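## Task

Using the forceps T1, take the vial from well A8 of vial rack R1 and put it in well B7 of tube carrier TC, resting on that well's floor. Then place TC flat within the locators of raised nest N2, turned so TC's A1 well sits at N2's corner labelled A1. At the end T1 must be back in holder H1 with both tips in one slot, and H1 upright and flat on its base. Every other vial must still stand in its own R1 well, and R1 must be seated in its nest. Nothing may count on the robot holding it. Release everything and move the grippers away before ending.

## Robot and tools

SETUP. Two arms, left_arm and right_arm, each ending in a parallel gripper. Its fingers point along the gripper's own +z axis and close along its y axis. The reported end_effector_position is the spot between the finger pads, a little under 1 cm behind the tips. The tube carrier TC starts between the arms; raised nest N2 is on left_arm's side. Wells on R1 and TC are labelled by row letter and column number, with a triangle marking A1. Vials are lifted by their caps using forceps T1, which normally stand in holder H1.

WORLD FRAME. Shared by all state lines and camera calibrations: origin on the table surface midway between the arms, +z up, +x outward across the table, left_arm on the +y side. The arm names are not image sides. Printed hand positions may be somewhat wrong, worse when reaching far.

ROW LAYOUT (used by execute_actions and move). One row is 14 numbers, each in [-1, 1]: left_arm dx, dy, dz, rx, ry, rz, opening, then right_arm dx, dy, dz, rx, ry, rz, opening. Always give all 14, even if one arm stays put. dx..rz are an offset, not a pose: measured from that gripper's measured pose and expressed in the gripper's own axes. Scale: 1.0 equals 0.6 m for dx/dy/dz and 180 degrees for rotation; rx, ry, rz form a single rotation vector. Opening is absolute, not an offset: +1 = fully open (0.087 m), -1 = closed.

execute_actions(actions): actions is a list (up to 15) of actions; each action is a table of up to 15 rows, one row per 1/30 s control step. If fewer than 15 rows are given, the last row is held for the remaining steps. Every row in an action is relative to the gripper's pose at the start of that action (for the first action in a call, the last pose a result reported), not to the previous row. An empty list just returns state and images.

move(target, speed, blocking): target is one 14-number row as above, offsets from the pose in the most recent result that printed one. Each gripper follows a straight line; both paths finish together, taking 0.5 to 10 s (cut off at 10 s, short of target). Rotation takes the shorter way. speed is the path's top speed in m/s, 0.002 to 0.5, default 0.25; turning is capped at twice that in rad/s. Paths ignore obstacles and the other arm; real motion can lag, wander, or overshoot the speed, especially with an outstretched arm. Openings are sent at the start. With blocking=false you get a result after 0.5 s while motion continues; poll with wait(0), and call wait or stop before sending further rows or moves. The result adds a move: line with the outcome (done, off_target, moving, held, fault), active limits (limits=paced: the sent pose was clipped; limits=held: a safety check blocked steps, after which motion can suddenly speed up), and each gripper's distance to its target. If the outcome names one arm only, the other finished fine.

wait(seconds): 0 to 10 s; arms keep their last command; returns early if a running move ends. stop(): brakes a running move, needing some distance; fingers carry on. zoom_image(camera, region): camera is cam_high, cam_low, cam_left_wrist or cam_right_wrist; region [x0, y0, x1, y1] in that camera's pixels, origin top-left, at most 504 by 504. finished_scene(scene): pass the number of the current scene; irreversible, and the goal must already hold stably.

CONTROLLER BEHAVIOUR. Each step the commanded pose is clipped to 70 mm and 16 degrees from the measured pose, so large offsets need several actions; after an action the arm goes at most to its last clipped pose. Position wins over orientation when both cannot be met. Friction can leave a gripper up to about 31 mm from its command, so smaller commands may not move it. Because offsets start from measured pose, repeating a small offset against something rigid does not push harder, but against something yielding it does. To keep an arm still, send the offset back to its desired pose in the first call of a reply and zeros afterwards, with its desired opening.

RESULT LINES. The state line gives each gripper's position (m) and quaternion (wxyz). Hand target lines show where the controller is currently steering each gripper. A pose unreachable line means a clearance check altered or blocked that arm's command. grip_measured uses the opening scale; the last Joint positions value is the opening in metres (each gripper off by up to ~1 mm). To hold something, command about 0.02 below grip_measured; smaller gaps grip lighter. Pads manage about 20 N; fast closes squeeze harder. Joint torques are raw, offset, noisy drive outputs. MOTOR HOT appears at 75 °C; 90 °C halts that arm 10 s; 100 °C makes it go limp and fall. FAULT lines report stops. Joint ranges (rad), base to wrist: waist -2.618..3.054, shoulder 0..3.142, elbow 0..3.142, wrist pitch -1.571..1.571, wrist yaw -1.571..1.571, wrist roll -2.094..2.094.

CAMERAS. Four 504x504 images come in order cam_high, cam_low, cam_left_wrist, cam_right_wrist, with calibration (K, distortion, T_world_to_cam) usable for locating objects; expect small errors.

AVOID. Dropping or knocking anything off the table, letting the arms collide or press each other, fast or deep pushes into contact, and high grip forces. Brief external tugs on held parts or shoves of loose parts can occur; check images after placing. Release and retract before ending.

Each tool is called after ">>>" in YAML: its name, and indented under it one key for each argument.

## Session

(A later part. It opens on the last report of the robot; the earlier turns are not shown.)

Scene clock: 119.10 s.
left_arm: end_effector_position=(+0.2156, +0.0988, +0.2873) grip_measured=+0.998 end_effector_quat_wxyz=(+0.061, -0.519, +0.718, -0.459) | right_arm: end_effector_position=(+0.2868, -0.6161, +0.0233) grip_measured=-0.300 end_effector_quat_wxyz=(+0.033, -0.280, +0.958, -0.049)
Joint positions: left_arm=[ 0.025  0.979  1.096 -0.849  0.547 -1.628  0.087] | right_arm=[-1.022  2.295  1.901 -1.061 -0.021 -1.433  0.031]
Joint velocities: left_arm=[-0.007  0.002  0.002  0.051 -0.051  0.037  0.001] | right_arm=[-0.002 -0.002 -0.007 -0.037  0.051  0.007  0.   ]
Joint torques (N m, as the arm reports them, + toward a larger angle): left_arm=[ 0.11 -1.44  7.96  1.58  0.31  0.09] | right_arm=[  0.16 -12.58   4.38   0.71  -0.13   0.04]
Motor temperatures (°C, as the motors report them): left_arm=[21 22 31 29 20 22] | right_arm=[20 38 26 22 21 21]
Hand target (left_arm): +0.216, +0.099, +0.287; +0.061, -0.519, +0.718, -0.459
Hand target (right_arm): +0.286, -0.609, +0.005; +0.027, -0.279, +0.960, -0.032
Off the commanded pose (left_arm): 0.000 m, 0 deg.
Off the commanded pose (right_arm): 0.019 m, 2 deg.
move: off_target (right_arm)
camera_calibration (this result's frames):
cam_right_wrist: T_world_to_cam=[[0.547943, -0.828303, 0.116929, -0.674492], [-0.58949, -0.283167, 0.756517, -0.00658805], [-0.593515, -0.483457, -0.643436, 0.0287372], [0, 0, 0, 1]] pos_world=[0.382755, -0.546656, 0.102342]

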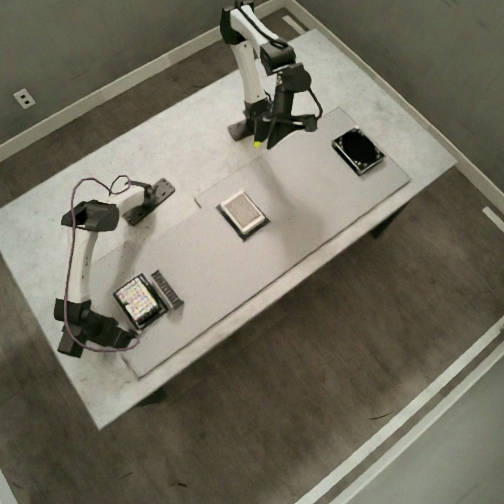

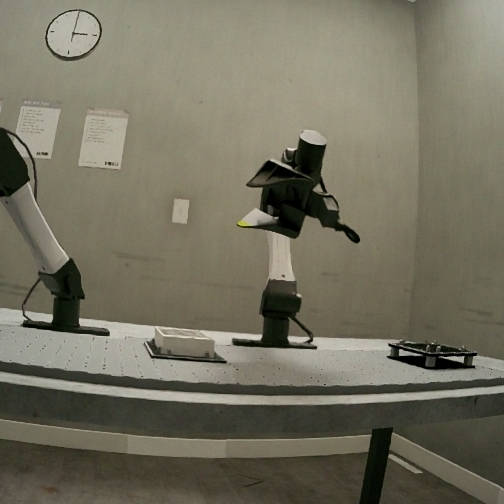

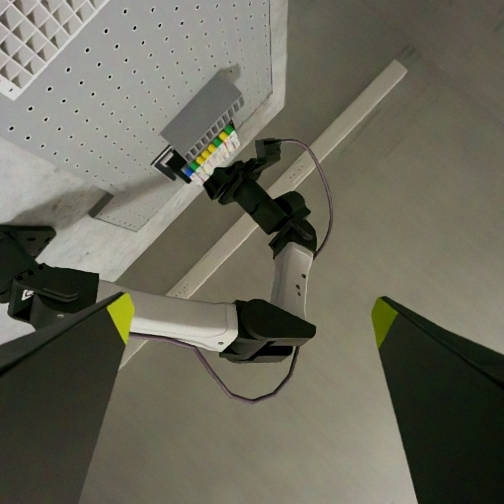

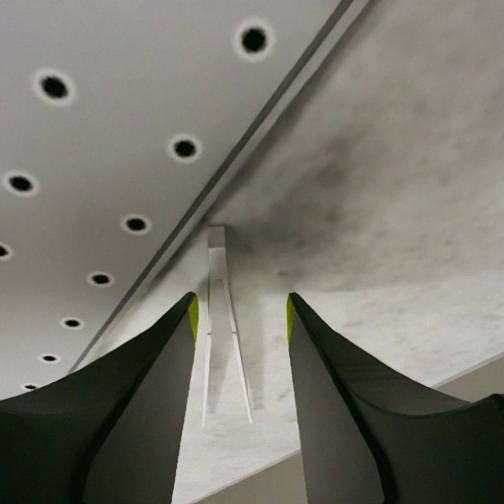

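>>> move:
  target: [0,0,0,0,0,0,1,-0.01,0.02,0.035,-0.01,0,0,-0.3]
  speed: 0.02

>>> move:
  target: [0,0,0,0,0,0,1,0,0,0,0,0,0,-0.95]

>>> move:
  target: [0,0,0,0,0,0,1,0,0,-0.2,0,0,0,-0.95]
  speed: 0.04

Scene clock: 121.07 s.
left_arm: end_effector_position=(+0.2156, +0.0988, +0.2873) grip_measured=+0.998 end_effector_quat_wxyz=(+0.061, -0.519, +0.718, -0.459) | right_arm: end_effector_position=(+0.2879, -0.6161, +0.0197) grip_measured=-0.300 end_effector_quat_wxyz=(+0.029, -0.281, +0.958, -0.053)
Joint positions: left_arm=[ 0.025  0.979  1.096 -0.849  0.547 -1.628  0.087] | right_arm=[-1.016  2.295  1.884 -1.039 -0.01  -1.43   0.031]
Joint velocities: left_arm=[-0.017 -0.002 -0.012 -0.037  0.051 -0.022 -0.   ] | right_arm=[ 0.007  0.012 -0.017 -0.051  0.007  0.051 -0.   ]
Joint torques (N m, as the arm reports them, + toward a larger angle): left_arm=[ 0.15 -1.46  8.    1.56  0.34  0.11] | right_arm=[  0.15 -13.62   3.15   0.8   -0.26   0.04]
Motor temperatures (°C, as the motors report them): left_arm=[21 22 31 29 20 22] | right_arm=[20 39 26 22 21 21]
Hand target (left_arm): +0.216, +0.099, +0.287; +0.061, -0.519, +0.718, -0.459
Hand target (right_arm): +0.287, -0.604, +0.002; +0.029, -0.280, +0.959, -0.033
Off the commanded pose (left_arm): 0.000 m, 0 deg.
Off the commanded pose (right_arm): 0.022 m, 2 deg.
move: off_target (right_arm)
camera_calibration (this result's frames):
cam_right_wrist: T_world_to_cam=[[0.549956, -0.826017, 0.123464, -0.673958], [-0.585267, -0.275692, 0.762533, 0.0000870995], [-0.595828, -0.491619, -0.635059, 0.022544], [0, 0, 0, 1]] pos_world=[0.384131, -0.545594, 0.0974598]

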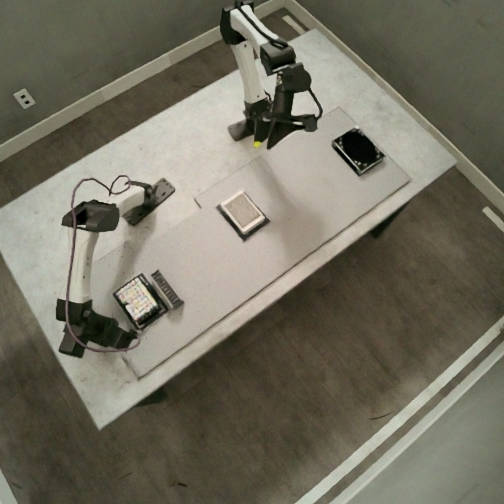

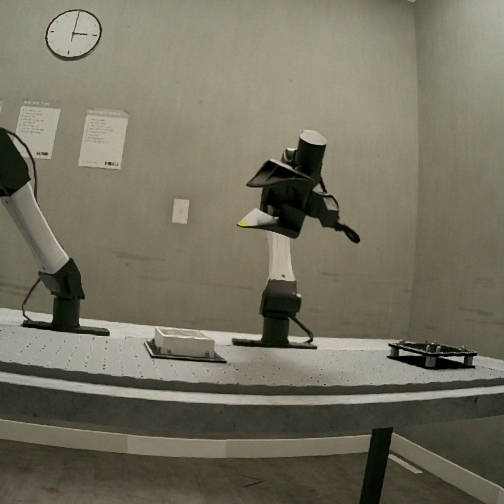

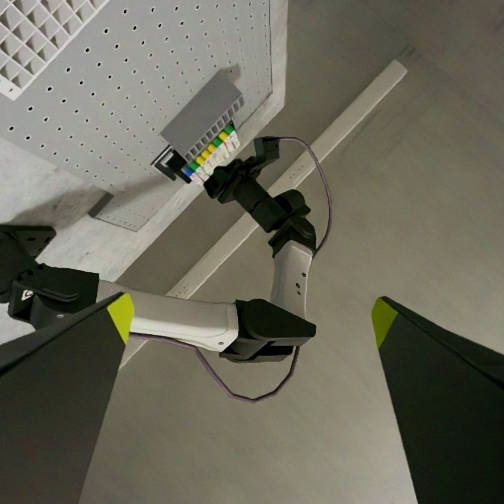

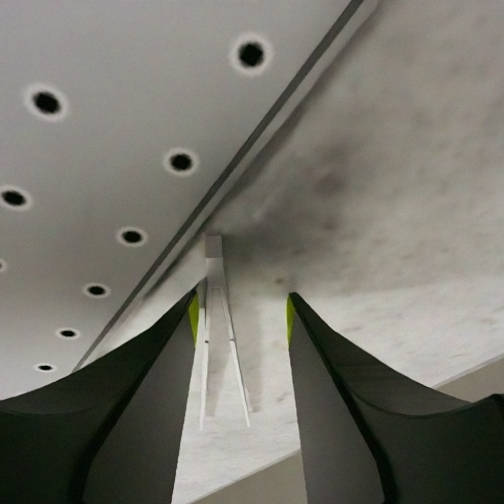

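Scene clock: 121.57 s.
left_arm: end_effector_position=(+0.2156, +0.0988, +0.2873) grip_measured=+0.998 end_effector_quat_wxyz=(+0.061, -0.519, +0.718, -0.459) | right_arm: end_effector_position=(+0.2872, -0.6153, +0.0202) grip_measured=-0.930 end_effector_quat_wxyz=(+0.029, -0.280, +0.958, -0.052)
Joint positions: left_arm=[ 0.025  0.979  1.096 -0.849  0.547 -1.628  0.087] | right_arm=[-1.016  2.293  1.884 -1.043 -0.009 -1.43   0.003]
Joint velocities: left_arm=[ 0.002 -0.002  0.002 -0.081 -0.066  0.095 -0.001] | right_arm=[-0.012 -0.012  0.002  0.022  0.022  0.051 -0.001]
Joint torques (N m, as the arm reports them, + toward a larger angle): left_arm=[ 0.08 -1.46  8.02  1.56  0.32  0.08] | right_arm=[ -0.56 -14.71   6.89   0.71  -0.16   0.01]
Motor temperatures (°C, as the motors report them): left_arm=[21 22 31 29 20 22] | right_arm=[20 39 26 22 21 21]
Hand target (left_arm): +0.216, +0.099, +0.287; +0.061, -0.519, +0.718, -0.459
Hand target (right_arm): +0.288, -0.616, +0.020; +0.029, -0.281, +0.958, -0.053
Off the commanded pose (left_arm): 0.000 m, 0 deg.
Off the commanded pose (right_arm): 0.001 m, 0 deg.
move: done
camera_calibration (this result's frames):
cam_right_wrist: T_world_to_cam=[[0.549563, -0.826719, 0.120485, -0.673282], [-0.583801, -0.276849, 0.763237, -0.00172199], [-0.597626, -0.489786, -0.634786, 0.0244894], [0, 0, 0, 1]] pos_world=[0.383641, -0.545097, 0.0979805]

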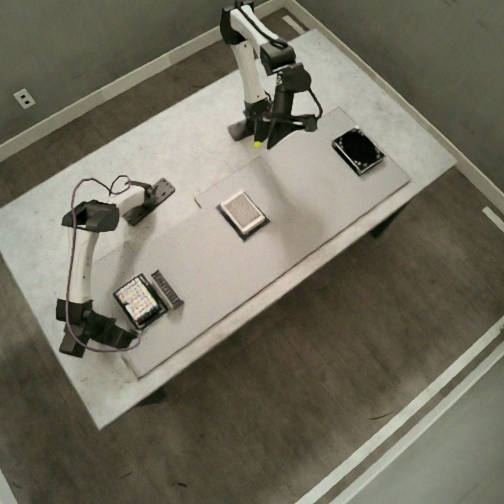

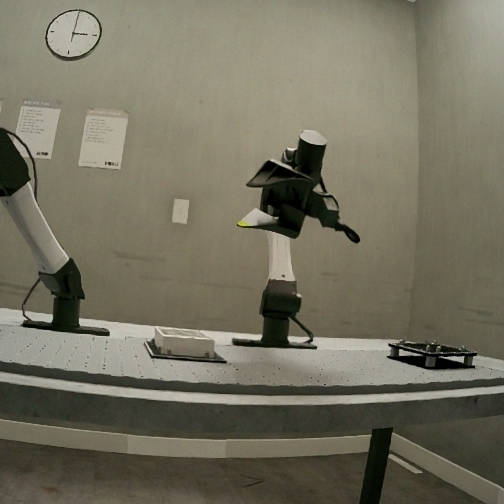

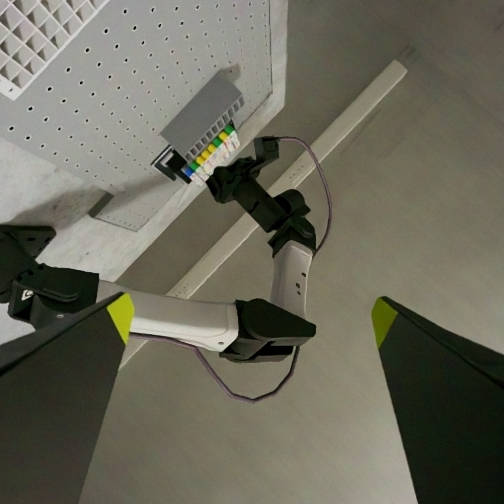

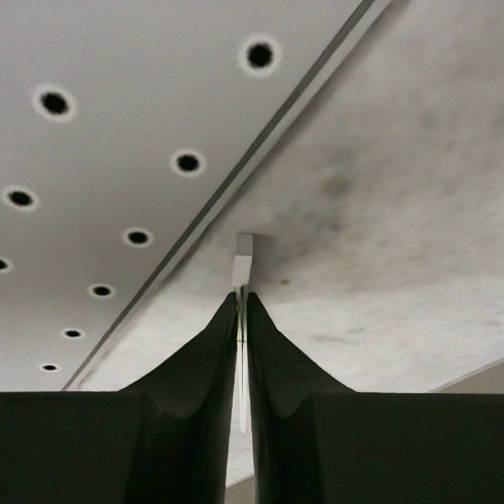

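Scene clock: 125.03 s.
left_arm: end_effector_position=(+0.2156, +0.0988, +0.2873) grip_measured=+0.998 end_effector_quat_wxyz=(+0.061, -0.519, +0.718, -0.459) | right_arm: end_effector_position=(+0.2789, -0.6056, +0.1369) grip_measured=-0.930 end_effector_quat_wxyz=(+0.030, -0.280, +0.958, -0.055)
Joint positions: left_arm=[ 0.025  0.979  1.096 -0.849  0.547 -1.628  0.087] | right_arm=[-1.016  2.25   2.277 -1.474 -0.009 -1.43   0.003]
Joint velocities: left_arm=[ 0.002  0.007  0.002 -0.007 -0.037 -0.081  0.   ] | right_arm=[ 0.017 -0.007  0.002 -0.007  0.007 -0.051 -0.001]
Joint torques (N m, as the arm reports them, + toward a larger angle): left_arm=[ 0.05 -1.44  8.04  1.55  0.29  0.09] | right_arm=[ -0.57 -13.56   8.53   0.46  -0.13  -0.08]
Motor temperatures (°C, as the motors report them): left_arm=[21 22 32 29 20 22] | right_arm=[20 40 27 21 21 21]
Hand target (left_arm): +0.216, +0.099, +0.287; +0.061, -0.519, +0.718, -0.459
Hand target (right_arm): +0.278, -0.605, +0.139; +0.029, -0.280, +0.958, -0.052
Off the commanded pose (left_arm): 0.000 m, 0 deg.
Off the commanded pose (right_arm): 0.003 m, 0 deg.
move: done
camera_calibration (this result's frames):
cam_right_wrist: T_world_to_cam=[[0.549103, -0.826184, 0.126121, -0.675056], [-0.586646, -0.273539, 0.762248, -0.0900272], [-0.595258, -0.492541, -0.634879, 0.0960104], [0, 0, 0, 1]] pos_world=[0.375012, -0.535057, 0.214717]

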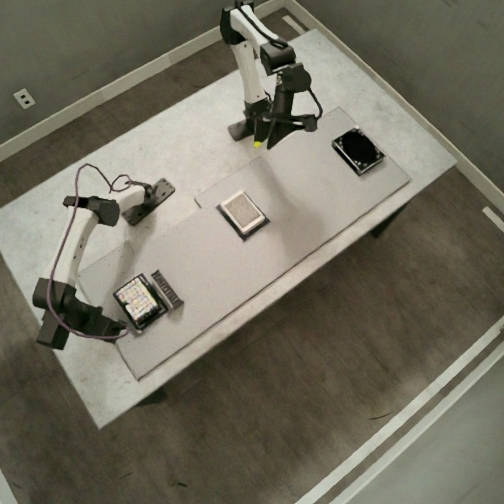

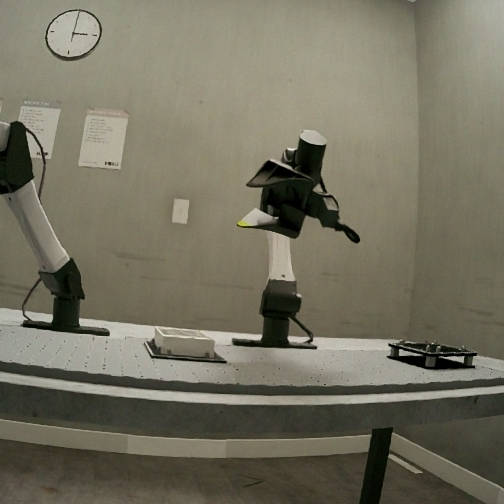

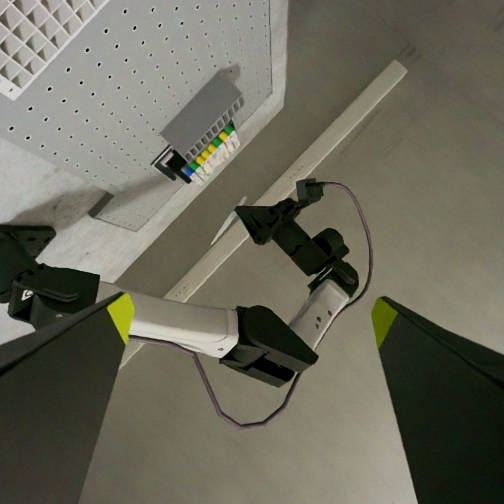

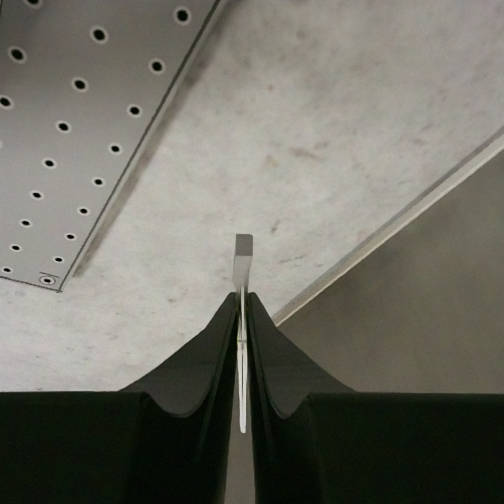

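>>> move:
  target: [0,0,0,0,0,0,1,-0.3,0.28,-0.22,0.113,-0.465,0.168,-0.95]
  speed: 0.1

>>> zoom_image:
  camera: "cam_left_wrist"
  region: [140, 50, 360, 270]

Scene clock: 134.23 s.
left_arm: end_effector_position=(+0.2156, +0.0988, +0.2873) grip_measured=+0.998 end_effector_quat_wxyz=(+0.061, -0.519, +0.718, -0.459) | right_arm: end_effector_position=(+0.3322, -0.3594, +0.2577) grip_measured=-0.930 end_effector_quat_wxyz=(+0.704, -0.008, +0.710, -0.005)
Joint positions: left_arm=[ 0.025  0.979  1.096 -0.849  0.547 -1.628  0.087] | right_arm=[-0.864  0.944  0.603  0.328 -0.713 -0.027  0.003]
Joint velocities: left_arm=[ 0.002 -0.017 -0.007  0.081  0.022  0.051  0.   ] | right_arm=[ 0.007  0.002 -0.022 -0.022  0.037  0.051 -0.001]
Joint torques (N m, as the arm reports them, + toward a larger angle): left_arm=[ 0.   -1.53  7.97  1.59  0.32  0.1 ] | right_arm=[ 0.12 -4.05  5.83  1.94 -0.02 -0.04]
Motor temperatures (°C, as the motors report them): left_arm=[21 22 32 29 20 22] | right_arm=[20 39 26 23 21 21]
Hand target (left_arm): +0.216, +0.099, +0.287; +0.061, -0.519, +0.718, -0.459
Hand target (right_arm): +0.330, -0.356, +0.253; +0.705, -0.004, +0.709, -0.003
Off the commanded pose (left_arm): 0.000 m, 0 deg.
Off the commanded pose (right_arm): 0.007 m, 1 deg.
move: done
camera_calibration (this result's frames):
cam_right_wrist: T_world_to_cam=[[-0.000572515, -0.999298, 0.0374575, -0.372941], [-0.789764, -0.022525, -0.612997, 0.428667], [0.613411, -0.0299335, -0.789197, 0.130208], [0, 0, 0, 1]] pos_world=[0.258461, -0.359126, 0.379501]

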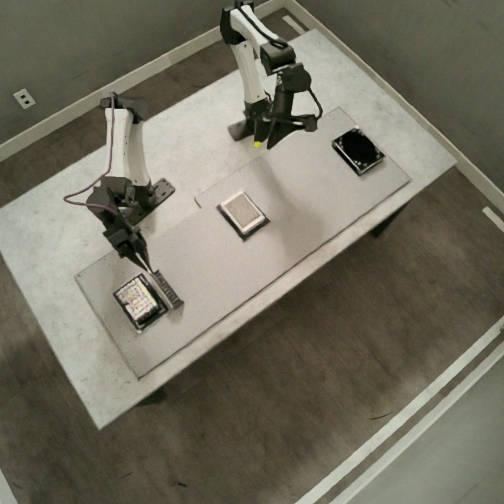

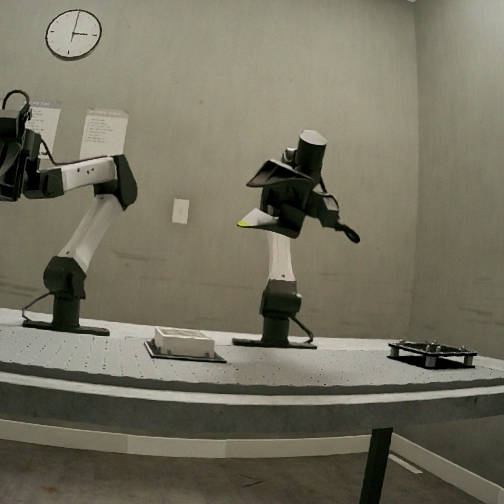

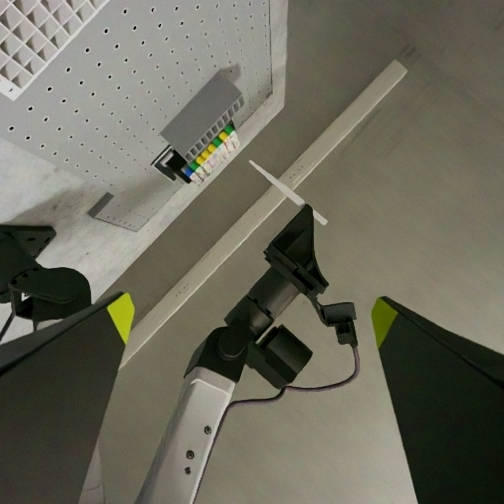

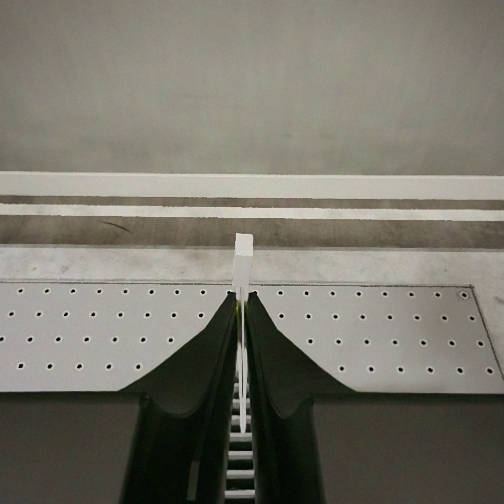

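Region (140, 50, 360, 270) of cam_left_wrist's 504x504 image, scaled by 2.291, with more detail than that image has.

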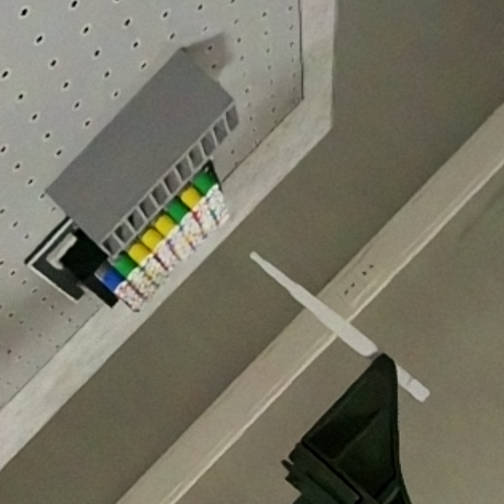

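>>> move:
  target: [0,0,0,0,0,0,1,0.125,0,0,0,0,0,-0.95]
  speed: 0.03

>>> zoom_image:
  camera: "cam_left_wrist"
  region: [140, 50, 360, 270]

>>> zoom_image:
  camera: "cam_right_wrist"
  region: [180, 350, 310, 504]

Scene clock: 137.47 s.
left_arm: end_effector_position=(+0.2156, +0.0988, +0.2873) grip_measured=+0.998 end_effector_quat_wxyz=(+0.061, -0.519, +0.718, -0.459) | right_arm: end_effector_position=(+0.3330, -0.3602, +0.1959) grip_measured=-0.930 end_effector_quat_wxyz=(+0.710, -0.012, +0.704, -0.011)
Joint positions: left_arm=[ 0.025  0.979  1.096 -0.849  0.547 -1.628  0.087] | right_arm=[-0.864  1.045  0.369  0.688 -0.712 -0.026  0.003]
Joint velocities: left_arm=[-0.017 -0.002 -0.007 -0.066  0.051  0.022  0.001] | right_arm=[ 0.002 -0.012  0.007 -0.051 -0.022 -0.007 -0.   ]
Joint torques (N m, as the arm reports them, + toward a larger angle): left_arm=[ 0.   -1.39  7.94  1.59  0.32  0.09] | right_arm=[-1.08 -1.26  5.4   1.95 -0.15 -0.07]
Motor temperatures (°C, as the motors report them): left_arm=[21 22 32 29 20 22] | right_arm=[20 38 26 23 21 21]
Hand target (left_arm): +0.216, +0.099, +0.287; +0.061, -0.519, +0.718, -0.459
Hand target (right_arm): +0.331, -0.360, +0.183; +0.703, -0.008, +0.711, -0.005
Off the commanded pose (left_arm): 0.000 m, 0 deg.
Off the commanded pose (right_arm): 0.013 m, 1 deg.
move: off_target (right_arm)
camera_calibration (this result's frames):
cam_right_wrist: T_world_to_cam=[[-0.00251631, -0.998661, 0.0516782, -0.373333], [-0.778673, -0.0304676, -0.62669, 0.387476], [0.627425, -0.0418173, -0.777553, 0.0697072], [0, 0, 0, 1]] pos_world=[0.257042, -0.358112, 0.316322]

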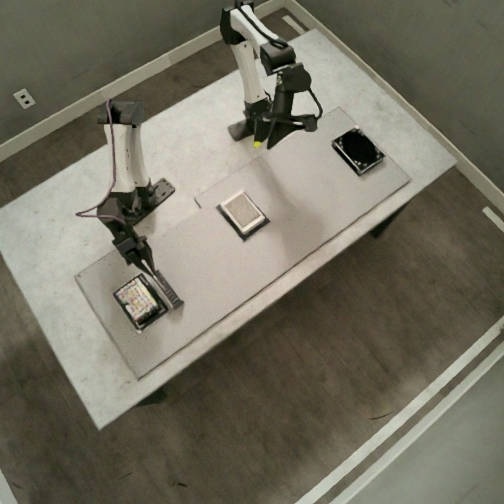

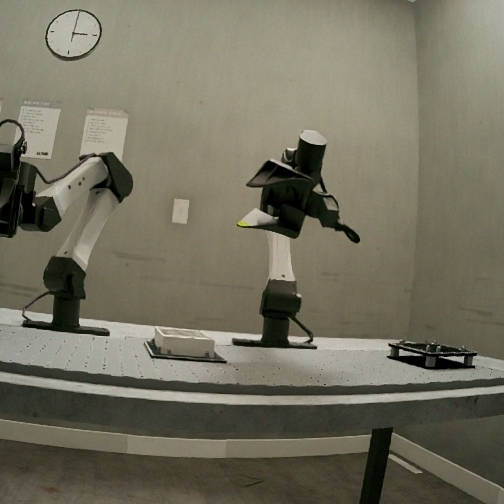

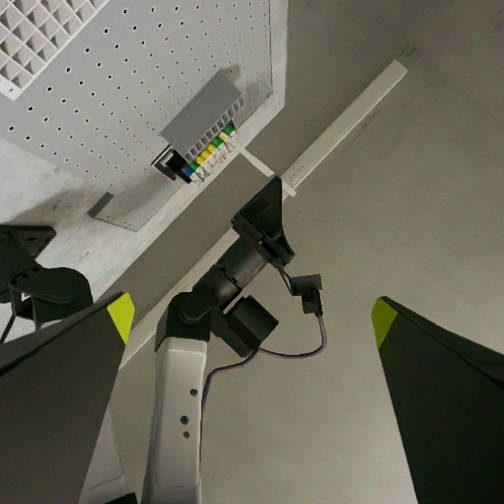

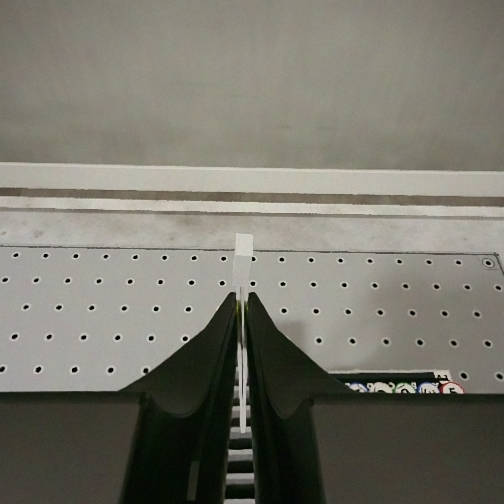

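Region (140, 50, 360, 270) of cam_left_wrist's 504x504 image, scaled by 2.291, with more detail than that image has.

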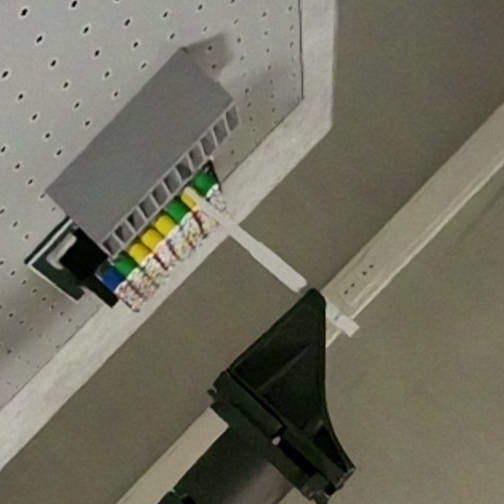

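Region (180, 350, 310, 504) of cam_right_wrist's 504x504 image, scaled by 3.273, with more detail than that image has; it fills the left 425 columns of this view, and the rest is white.

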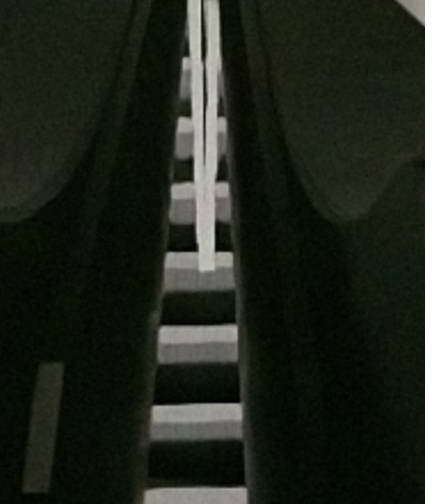

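Try descending.

>>> move:
  target: [0,0,0,0,0,0,1,0.06,0,0,0,0,0,-0.95]
  speed: 0.015

>>> zoom_image:
  camera: "cam_left_wrist"
  region: [140, 50, 300, 210]

>>> zoom_image:
  camera: "cam_right_wrist"
  region: [180, 350, 310, 504]

Scene clock: 140.70 s.
left_arm: end_effector_position=(+0.2156, +0.0988, +0.2873) grip_measured=+0.998 end_effector_quat_wxyz=(+0.061, -0.519, +0.718, -0.459) | right_arm: end_effector_position=(+0.3359, -0.3628, +0.1747) grip_measured=-0.930 end_effector_quat_wxyz=(+0.718, -0.020, +0.695, -0.018)
Joint positions: left_arm=[ 0.025  0.979  1.096 -0.849  0.547 -1.628  0.087] | right_arm=[-0.864  1.162  0.292  0.913 -0.712 -0.026  0.003]
Joint velocities: left_arm=[ 0.017  0.032  0.022  0.022 -0.037  0.007  0.   ] | right_arm=[-0.002 -0.007 -0.012  0.007 -0.007 -0.007  0.001]
Joint torques (N m, as the arm reports them, + toward a larger angle): left_arm=[ 0.04 -1.43  7.93  1.56  0.3   0.12] | right_arm=[-0.76 -1.55  4.77  1.85 -0.09 -0.03]
Motor temperatures (°C, as the motors report them): left_arm=[21 22 32 29 20 22] | right_arm=[20 37 26 24 21 21]
Hand target (left_arm): +0.216, +0.099, +0.287; +0.061, -0.519, +0.718, -0.459
Hand target (right_arm): +0.333, -0.361, +0.160; +0.710, -0.012, +0.704, -0.011
Off the commanded pose (left_arm): 0.000 m, 0 deg.
Off the commanded pose (right_arm): 0.015 m, 2 deg.
move: off_target (right_arm)
camera_calibration (this result's frames):
cam_right_wrist: T_world_to_cam=[[-0.00406729, -0.997329, 0.0729248, -0.377465], [-0.762842, -0.0440574, -0.645082, 0.369377], [0.646572, -0.0582538, -0.760626, 0.0359202], [0, 0, 0, 1]] pos_world=[0.257017, -0.358091, 0.293127]

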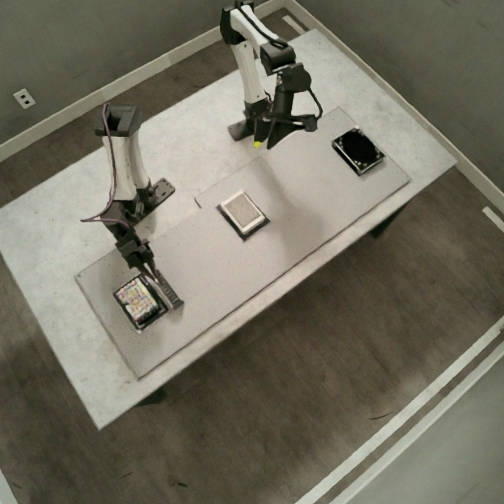

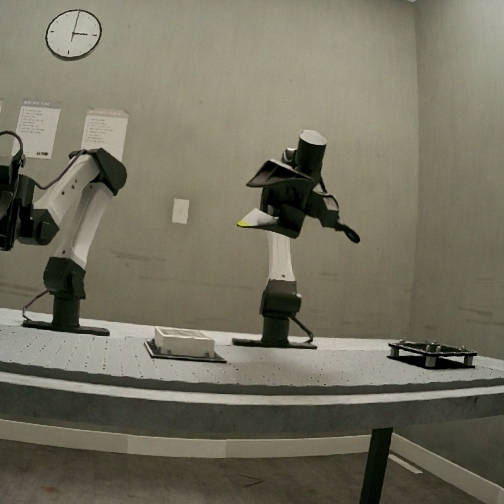

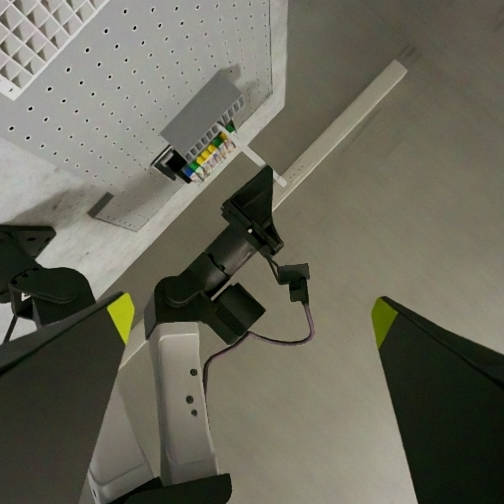

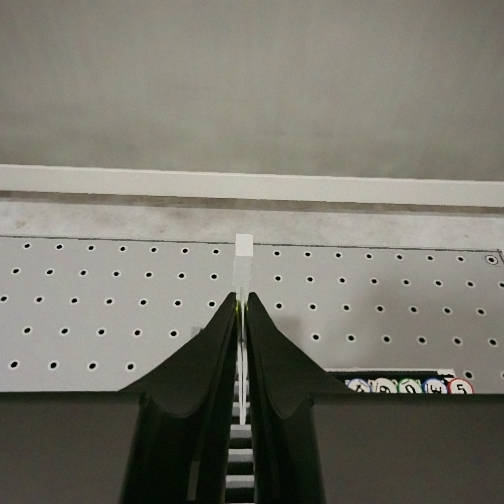

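Region (140, 50, 300, 210) of cam_left_wrist's 504x504 image, scaled by 3.150, with more detail than that image has.

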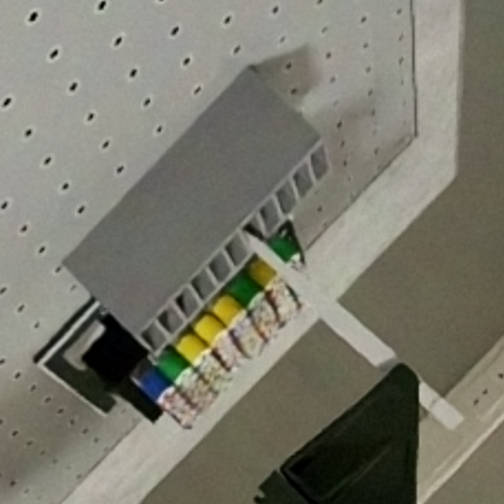

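Region (180, 350, 310, 504) of cam_right_wrist's 504x504 image, scaled by 3.273, with more detail than that image has; it fills the left 425 columns of this view, and the rest is white.

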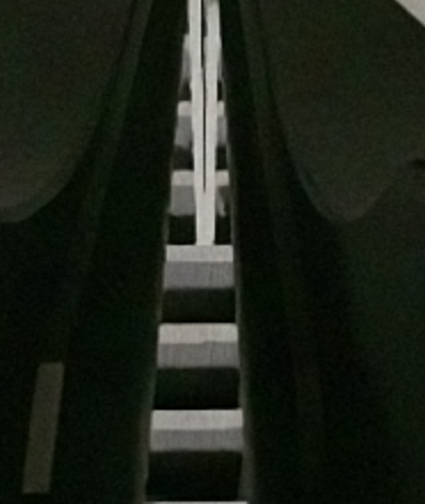

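>>> move:
  target: [0,0,0,0,0,0,1,0.055,0,0,0,0.012,0,-0.95]
  speed: 0.015

>>> move:
  target: [0,0,0,0,0,0,1,0,0,0,0,0,0,-0.4]

>>> move:
  target: [0,0,0,0,0,0,1,0.085,0,0.02,0,0.012,0,-0.4]
  speed: 0.02

>>> zoom_image:
  camera: "cam_left_wrist"
  region: [140, 50, 300, 210]

Scene clock: 143.97 s.
left_arm: end_effector_position=(+0.2156, +0.0988, +0.2873) grip_measured=+0.998 end_effector_quat_wxyz=(+0.061, -0.519, +0.718, -0.459) | right_arm: end_effector_position=(+0.3396, -0.3668, +0.1556) grip_measured=-0.930 end_effector_quat_wxyz=(+0.713, -0.023, +0.700, -0.022)
Joint positions: left_arm=[ 0.025  0.979  1.096 -0.849  0.547 -1.628  0.087] | right_arm=[-0.864  1.268  0.269  1.024 -0.712 -0.047  0.003]
Joint velocities: left_arm=[-0.012 -0.002 -0.017 -0.007  0.051 -0.007 -0.   ] | right_arm=[-0.007  0.007 -0.007 -0.007 -0.007 -0.022  0.   ]
Joint torques (N m, as the arm reports them, + toward a larger angle): left_arm=[ 0.11 -1.45  8.02  1.58  0.29  0.11] | right_arm=[-0.32 -2.16  4.25  1.93  0.   -0.14]
Motor temperatures (°C, as the motors report them): left_arm=[21 22 32 29 20 22] | right_arm=[20 36 26 25 21 21]
Hand target (left_arm): +0.216, +0.099, +0.287; +0.061, -0.519, +0.718, -0.459
Hand target (right_arm): +0.337, -0.364, +0.142; +0.705, -0.020, +0.709, -0.019
Off the commanded pose (left_arm): 0.000 m, 0 deg.
Off the commanded pose (right_arm): 0.014 m, 1 deg.
move: off_target (right_arm)
camera_calibration (this result's frames):
cam_right_wrist: T_world_to_cam=[[-0.00352614, -0.996615, 0.0821307, -0.381431], [-0.771901, -0.0495011, -0.633812, 0.358984], [0.635732, -0.0656317, -0.769114, 0.0210652], [0, 0, 0, 1]] pos_world=[0.262363, -0.360987, 0.275057]

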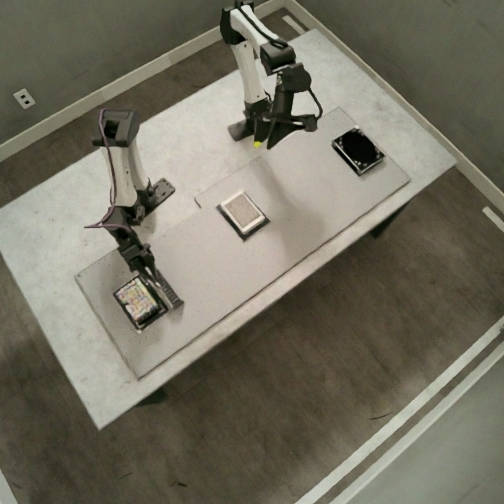

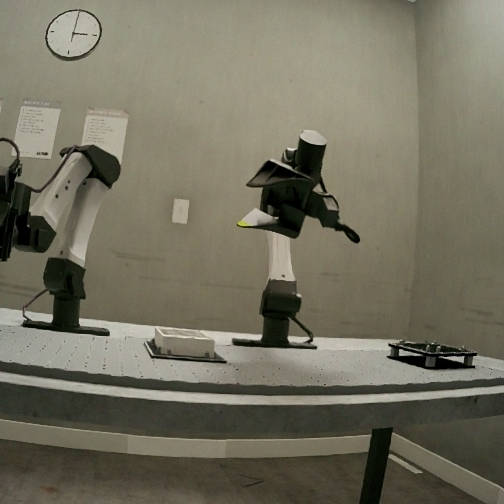

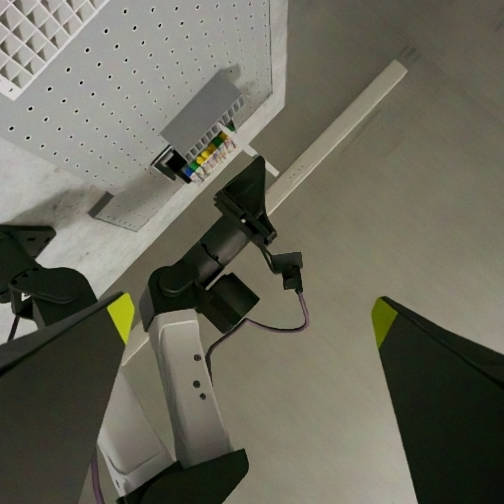

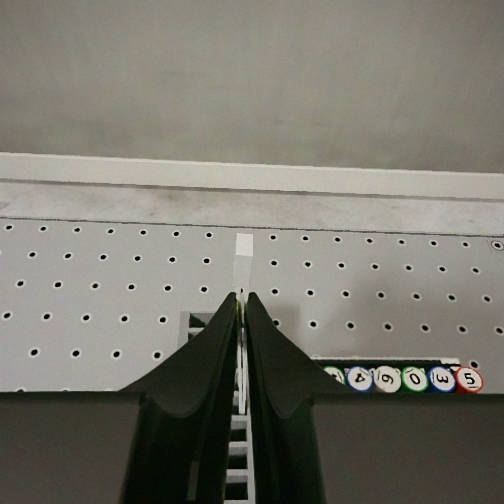

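Scene clock: 144.47 s.
left_arm: end_effector_position=(+0.2156, +0.0988, +0.2873) grip_measured=+0.998 end_effector_quat_wxyz=(+0.061, -0.519, +0.718, -0.459) | right_arm: end_effector_position=(+0.3396, -0.3668, +0.1556) grip_measured=-0.400 end_effector_quat_wxyz=(+0.713, -0.023, +0.700, -0.022)
Joint positions: left_arm=[ 0.025  0.979  1.096 -0.849  0.547 -1.628  0.087] | right_arm=[-0.864  1.268  0.269  1.024 -0.712 -0.047  0.026]
Joint velocities: left_arm=[-0.017 -0.012  0.027 -0.022  0.007 -0.037  0.   ] | right_arm=[-0.002 -0.017  0.002 -0.037 -0.007 -0.007 -0.   ]
Joint torques (N m, as the arm reports them, + toward a larger angle): left_arm=[ 0.07 -1.59  7.98  1.58  0.33  0.1 ] | right_arm=[-0.69 -3.92  6.46  1.83 -0.1  -0.08]
Motor temperatures (°C, as the motors report them): left_arm=[21 22 32 29 20 22] | right_arm=[20 36 26 25 21 21]
Hand target (left_arm): +0.216, +0.099, +0.287; +0.061, -0.519, +0.718, -0.459
Hand target (right_arm): +0.340, -0.367, +0.156; +0.713, -0.023, +0.700, -0.022
Off the commanded pose (left_arm): 0.000 m, 0 deg.
Off the commanded pose (right_arm): 0.000 m, 0 deg.
move: done
camera_calibration (this result's frames):
cam_right_wrist: T_world_to_cam=[[-0.00352614, -0.996615, 0.0821307, -0.381431], [-0.771901, -0.0495011, -0.633812, 0.358984], [0.635732, -0.0656317, -0.769114, 0.0210652], [0, 0, 0, 1]] pos_world=[0.262363, -0.360987, 0.275057]

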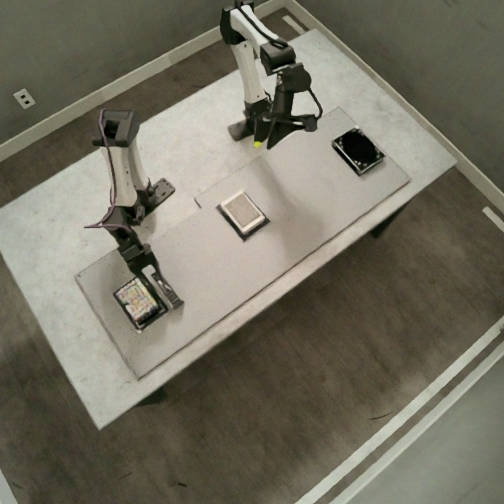

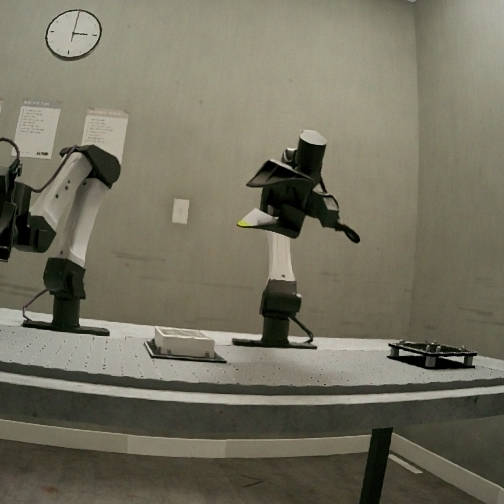

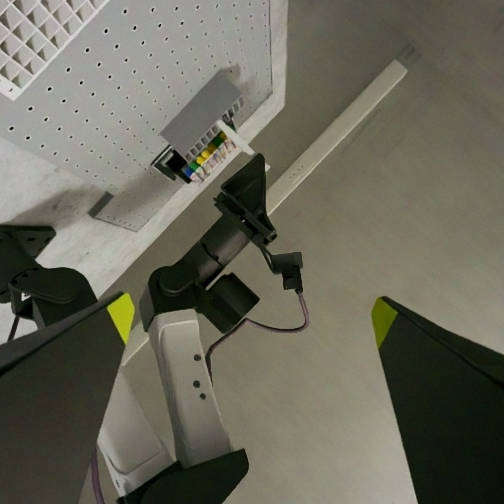

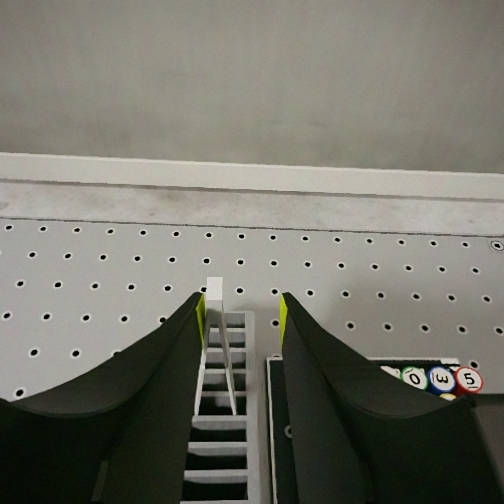

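Scene clock: 147.30 s.
left_arm: end_effector_position=(+0.2156, +0.0988, +0.2873) grip_measured=+0.998 end_effector_quat_wxyz=(+0.061, -0.519, +0.718, -0.459) | right_arm: end_effector_position=(+0.3570, -0.3744, +0.1197) grip_measured=-0.400 end_effector_quat_wxyz=(+0.711, -0.028, +0.703, -0.026)
Joint positions: left_arm=[ 0.025  0.979  1.096 -0.849  0.547 -1.628  0.087] | right_arm=[-0.837  1.563  0.269  1.309 -0.686 -0.068  0.026]
Joint velocities: left_arm=[ 0.012 -0.007  0.007  0.007  0.037 -0.051  0.   ] | right_arm=[-0.012 -0.012  0.007 -0.051  0.022 -0.022 -0.   ]
Joint torques (N m, as the arm reports them, + toward a larger angle): left_arm=[ 0.05 -1.56  7.97  1.6   0.29  0.09] | right_arm=[ 0.05 -3.59  2.5   1.88  0.03 -0.13]
Motor temperatures (°C, as the motors report them): left_arm=[21 22 32 29 20 22] | right_arm=[20 35 26 25 21 21]
Hand target (left_arm): +0.216, +0.099, +0.287; +0.061, -0.519, +0.718, -0.459
Hand target (right_arm): +0.352, -0.370, +0.105; +0.700, -0.023, +0.714, -0.022
Off the commanded pose (left_arm): 0.000 m, 0 deg.
Off the commanded pose (right_arm): 0.016 m, 2 deg.
move: off_target (right_arm)
camera_calibration (this result's frames):
cam_right_wrist: T_world_to_cam=[[-0.00123667, -0.995432, 0.0954627, -0.387973], [-0.776736, -0.0591688, -0.627041, 0.346602], [0.629825, -0.0749248, -0.773115, -0.0190005], [0, 0, 0, 1]] pos_world=[0.280706, -0.367117, 0.239681]

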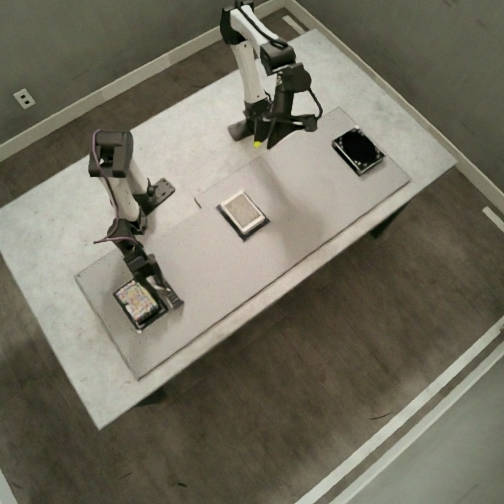

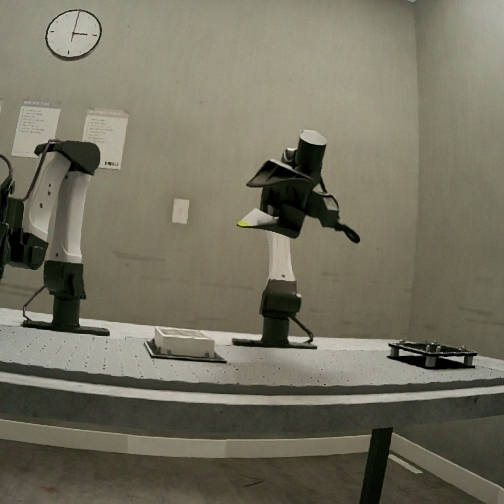

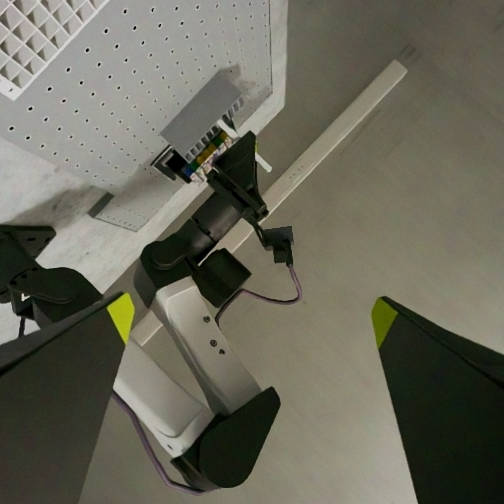

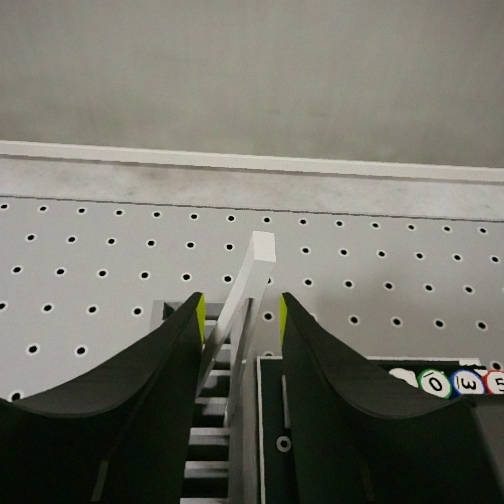

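Region (140, 50, 300, 210) of cam_left_wrist's 504x504 image, scaled by 3.150, with more detail than that image has.

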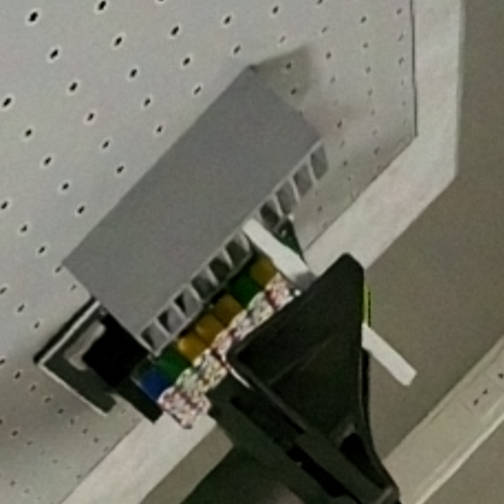

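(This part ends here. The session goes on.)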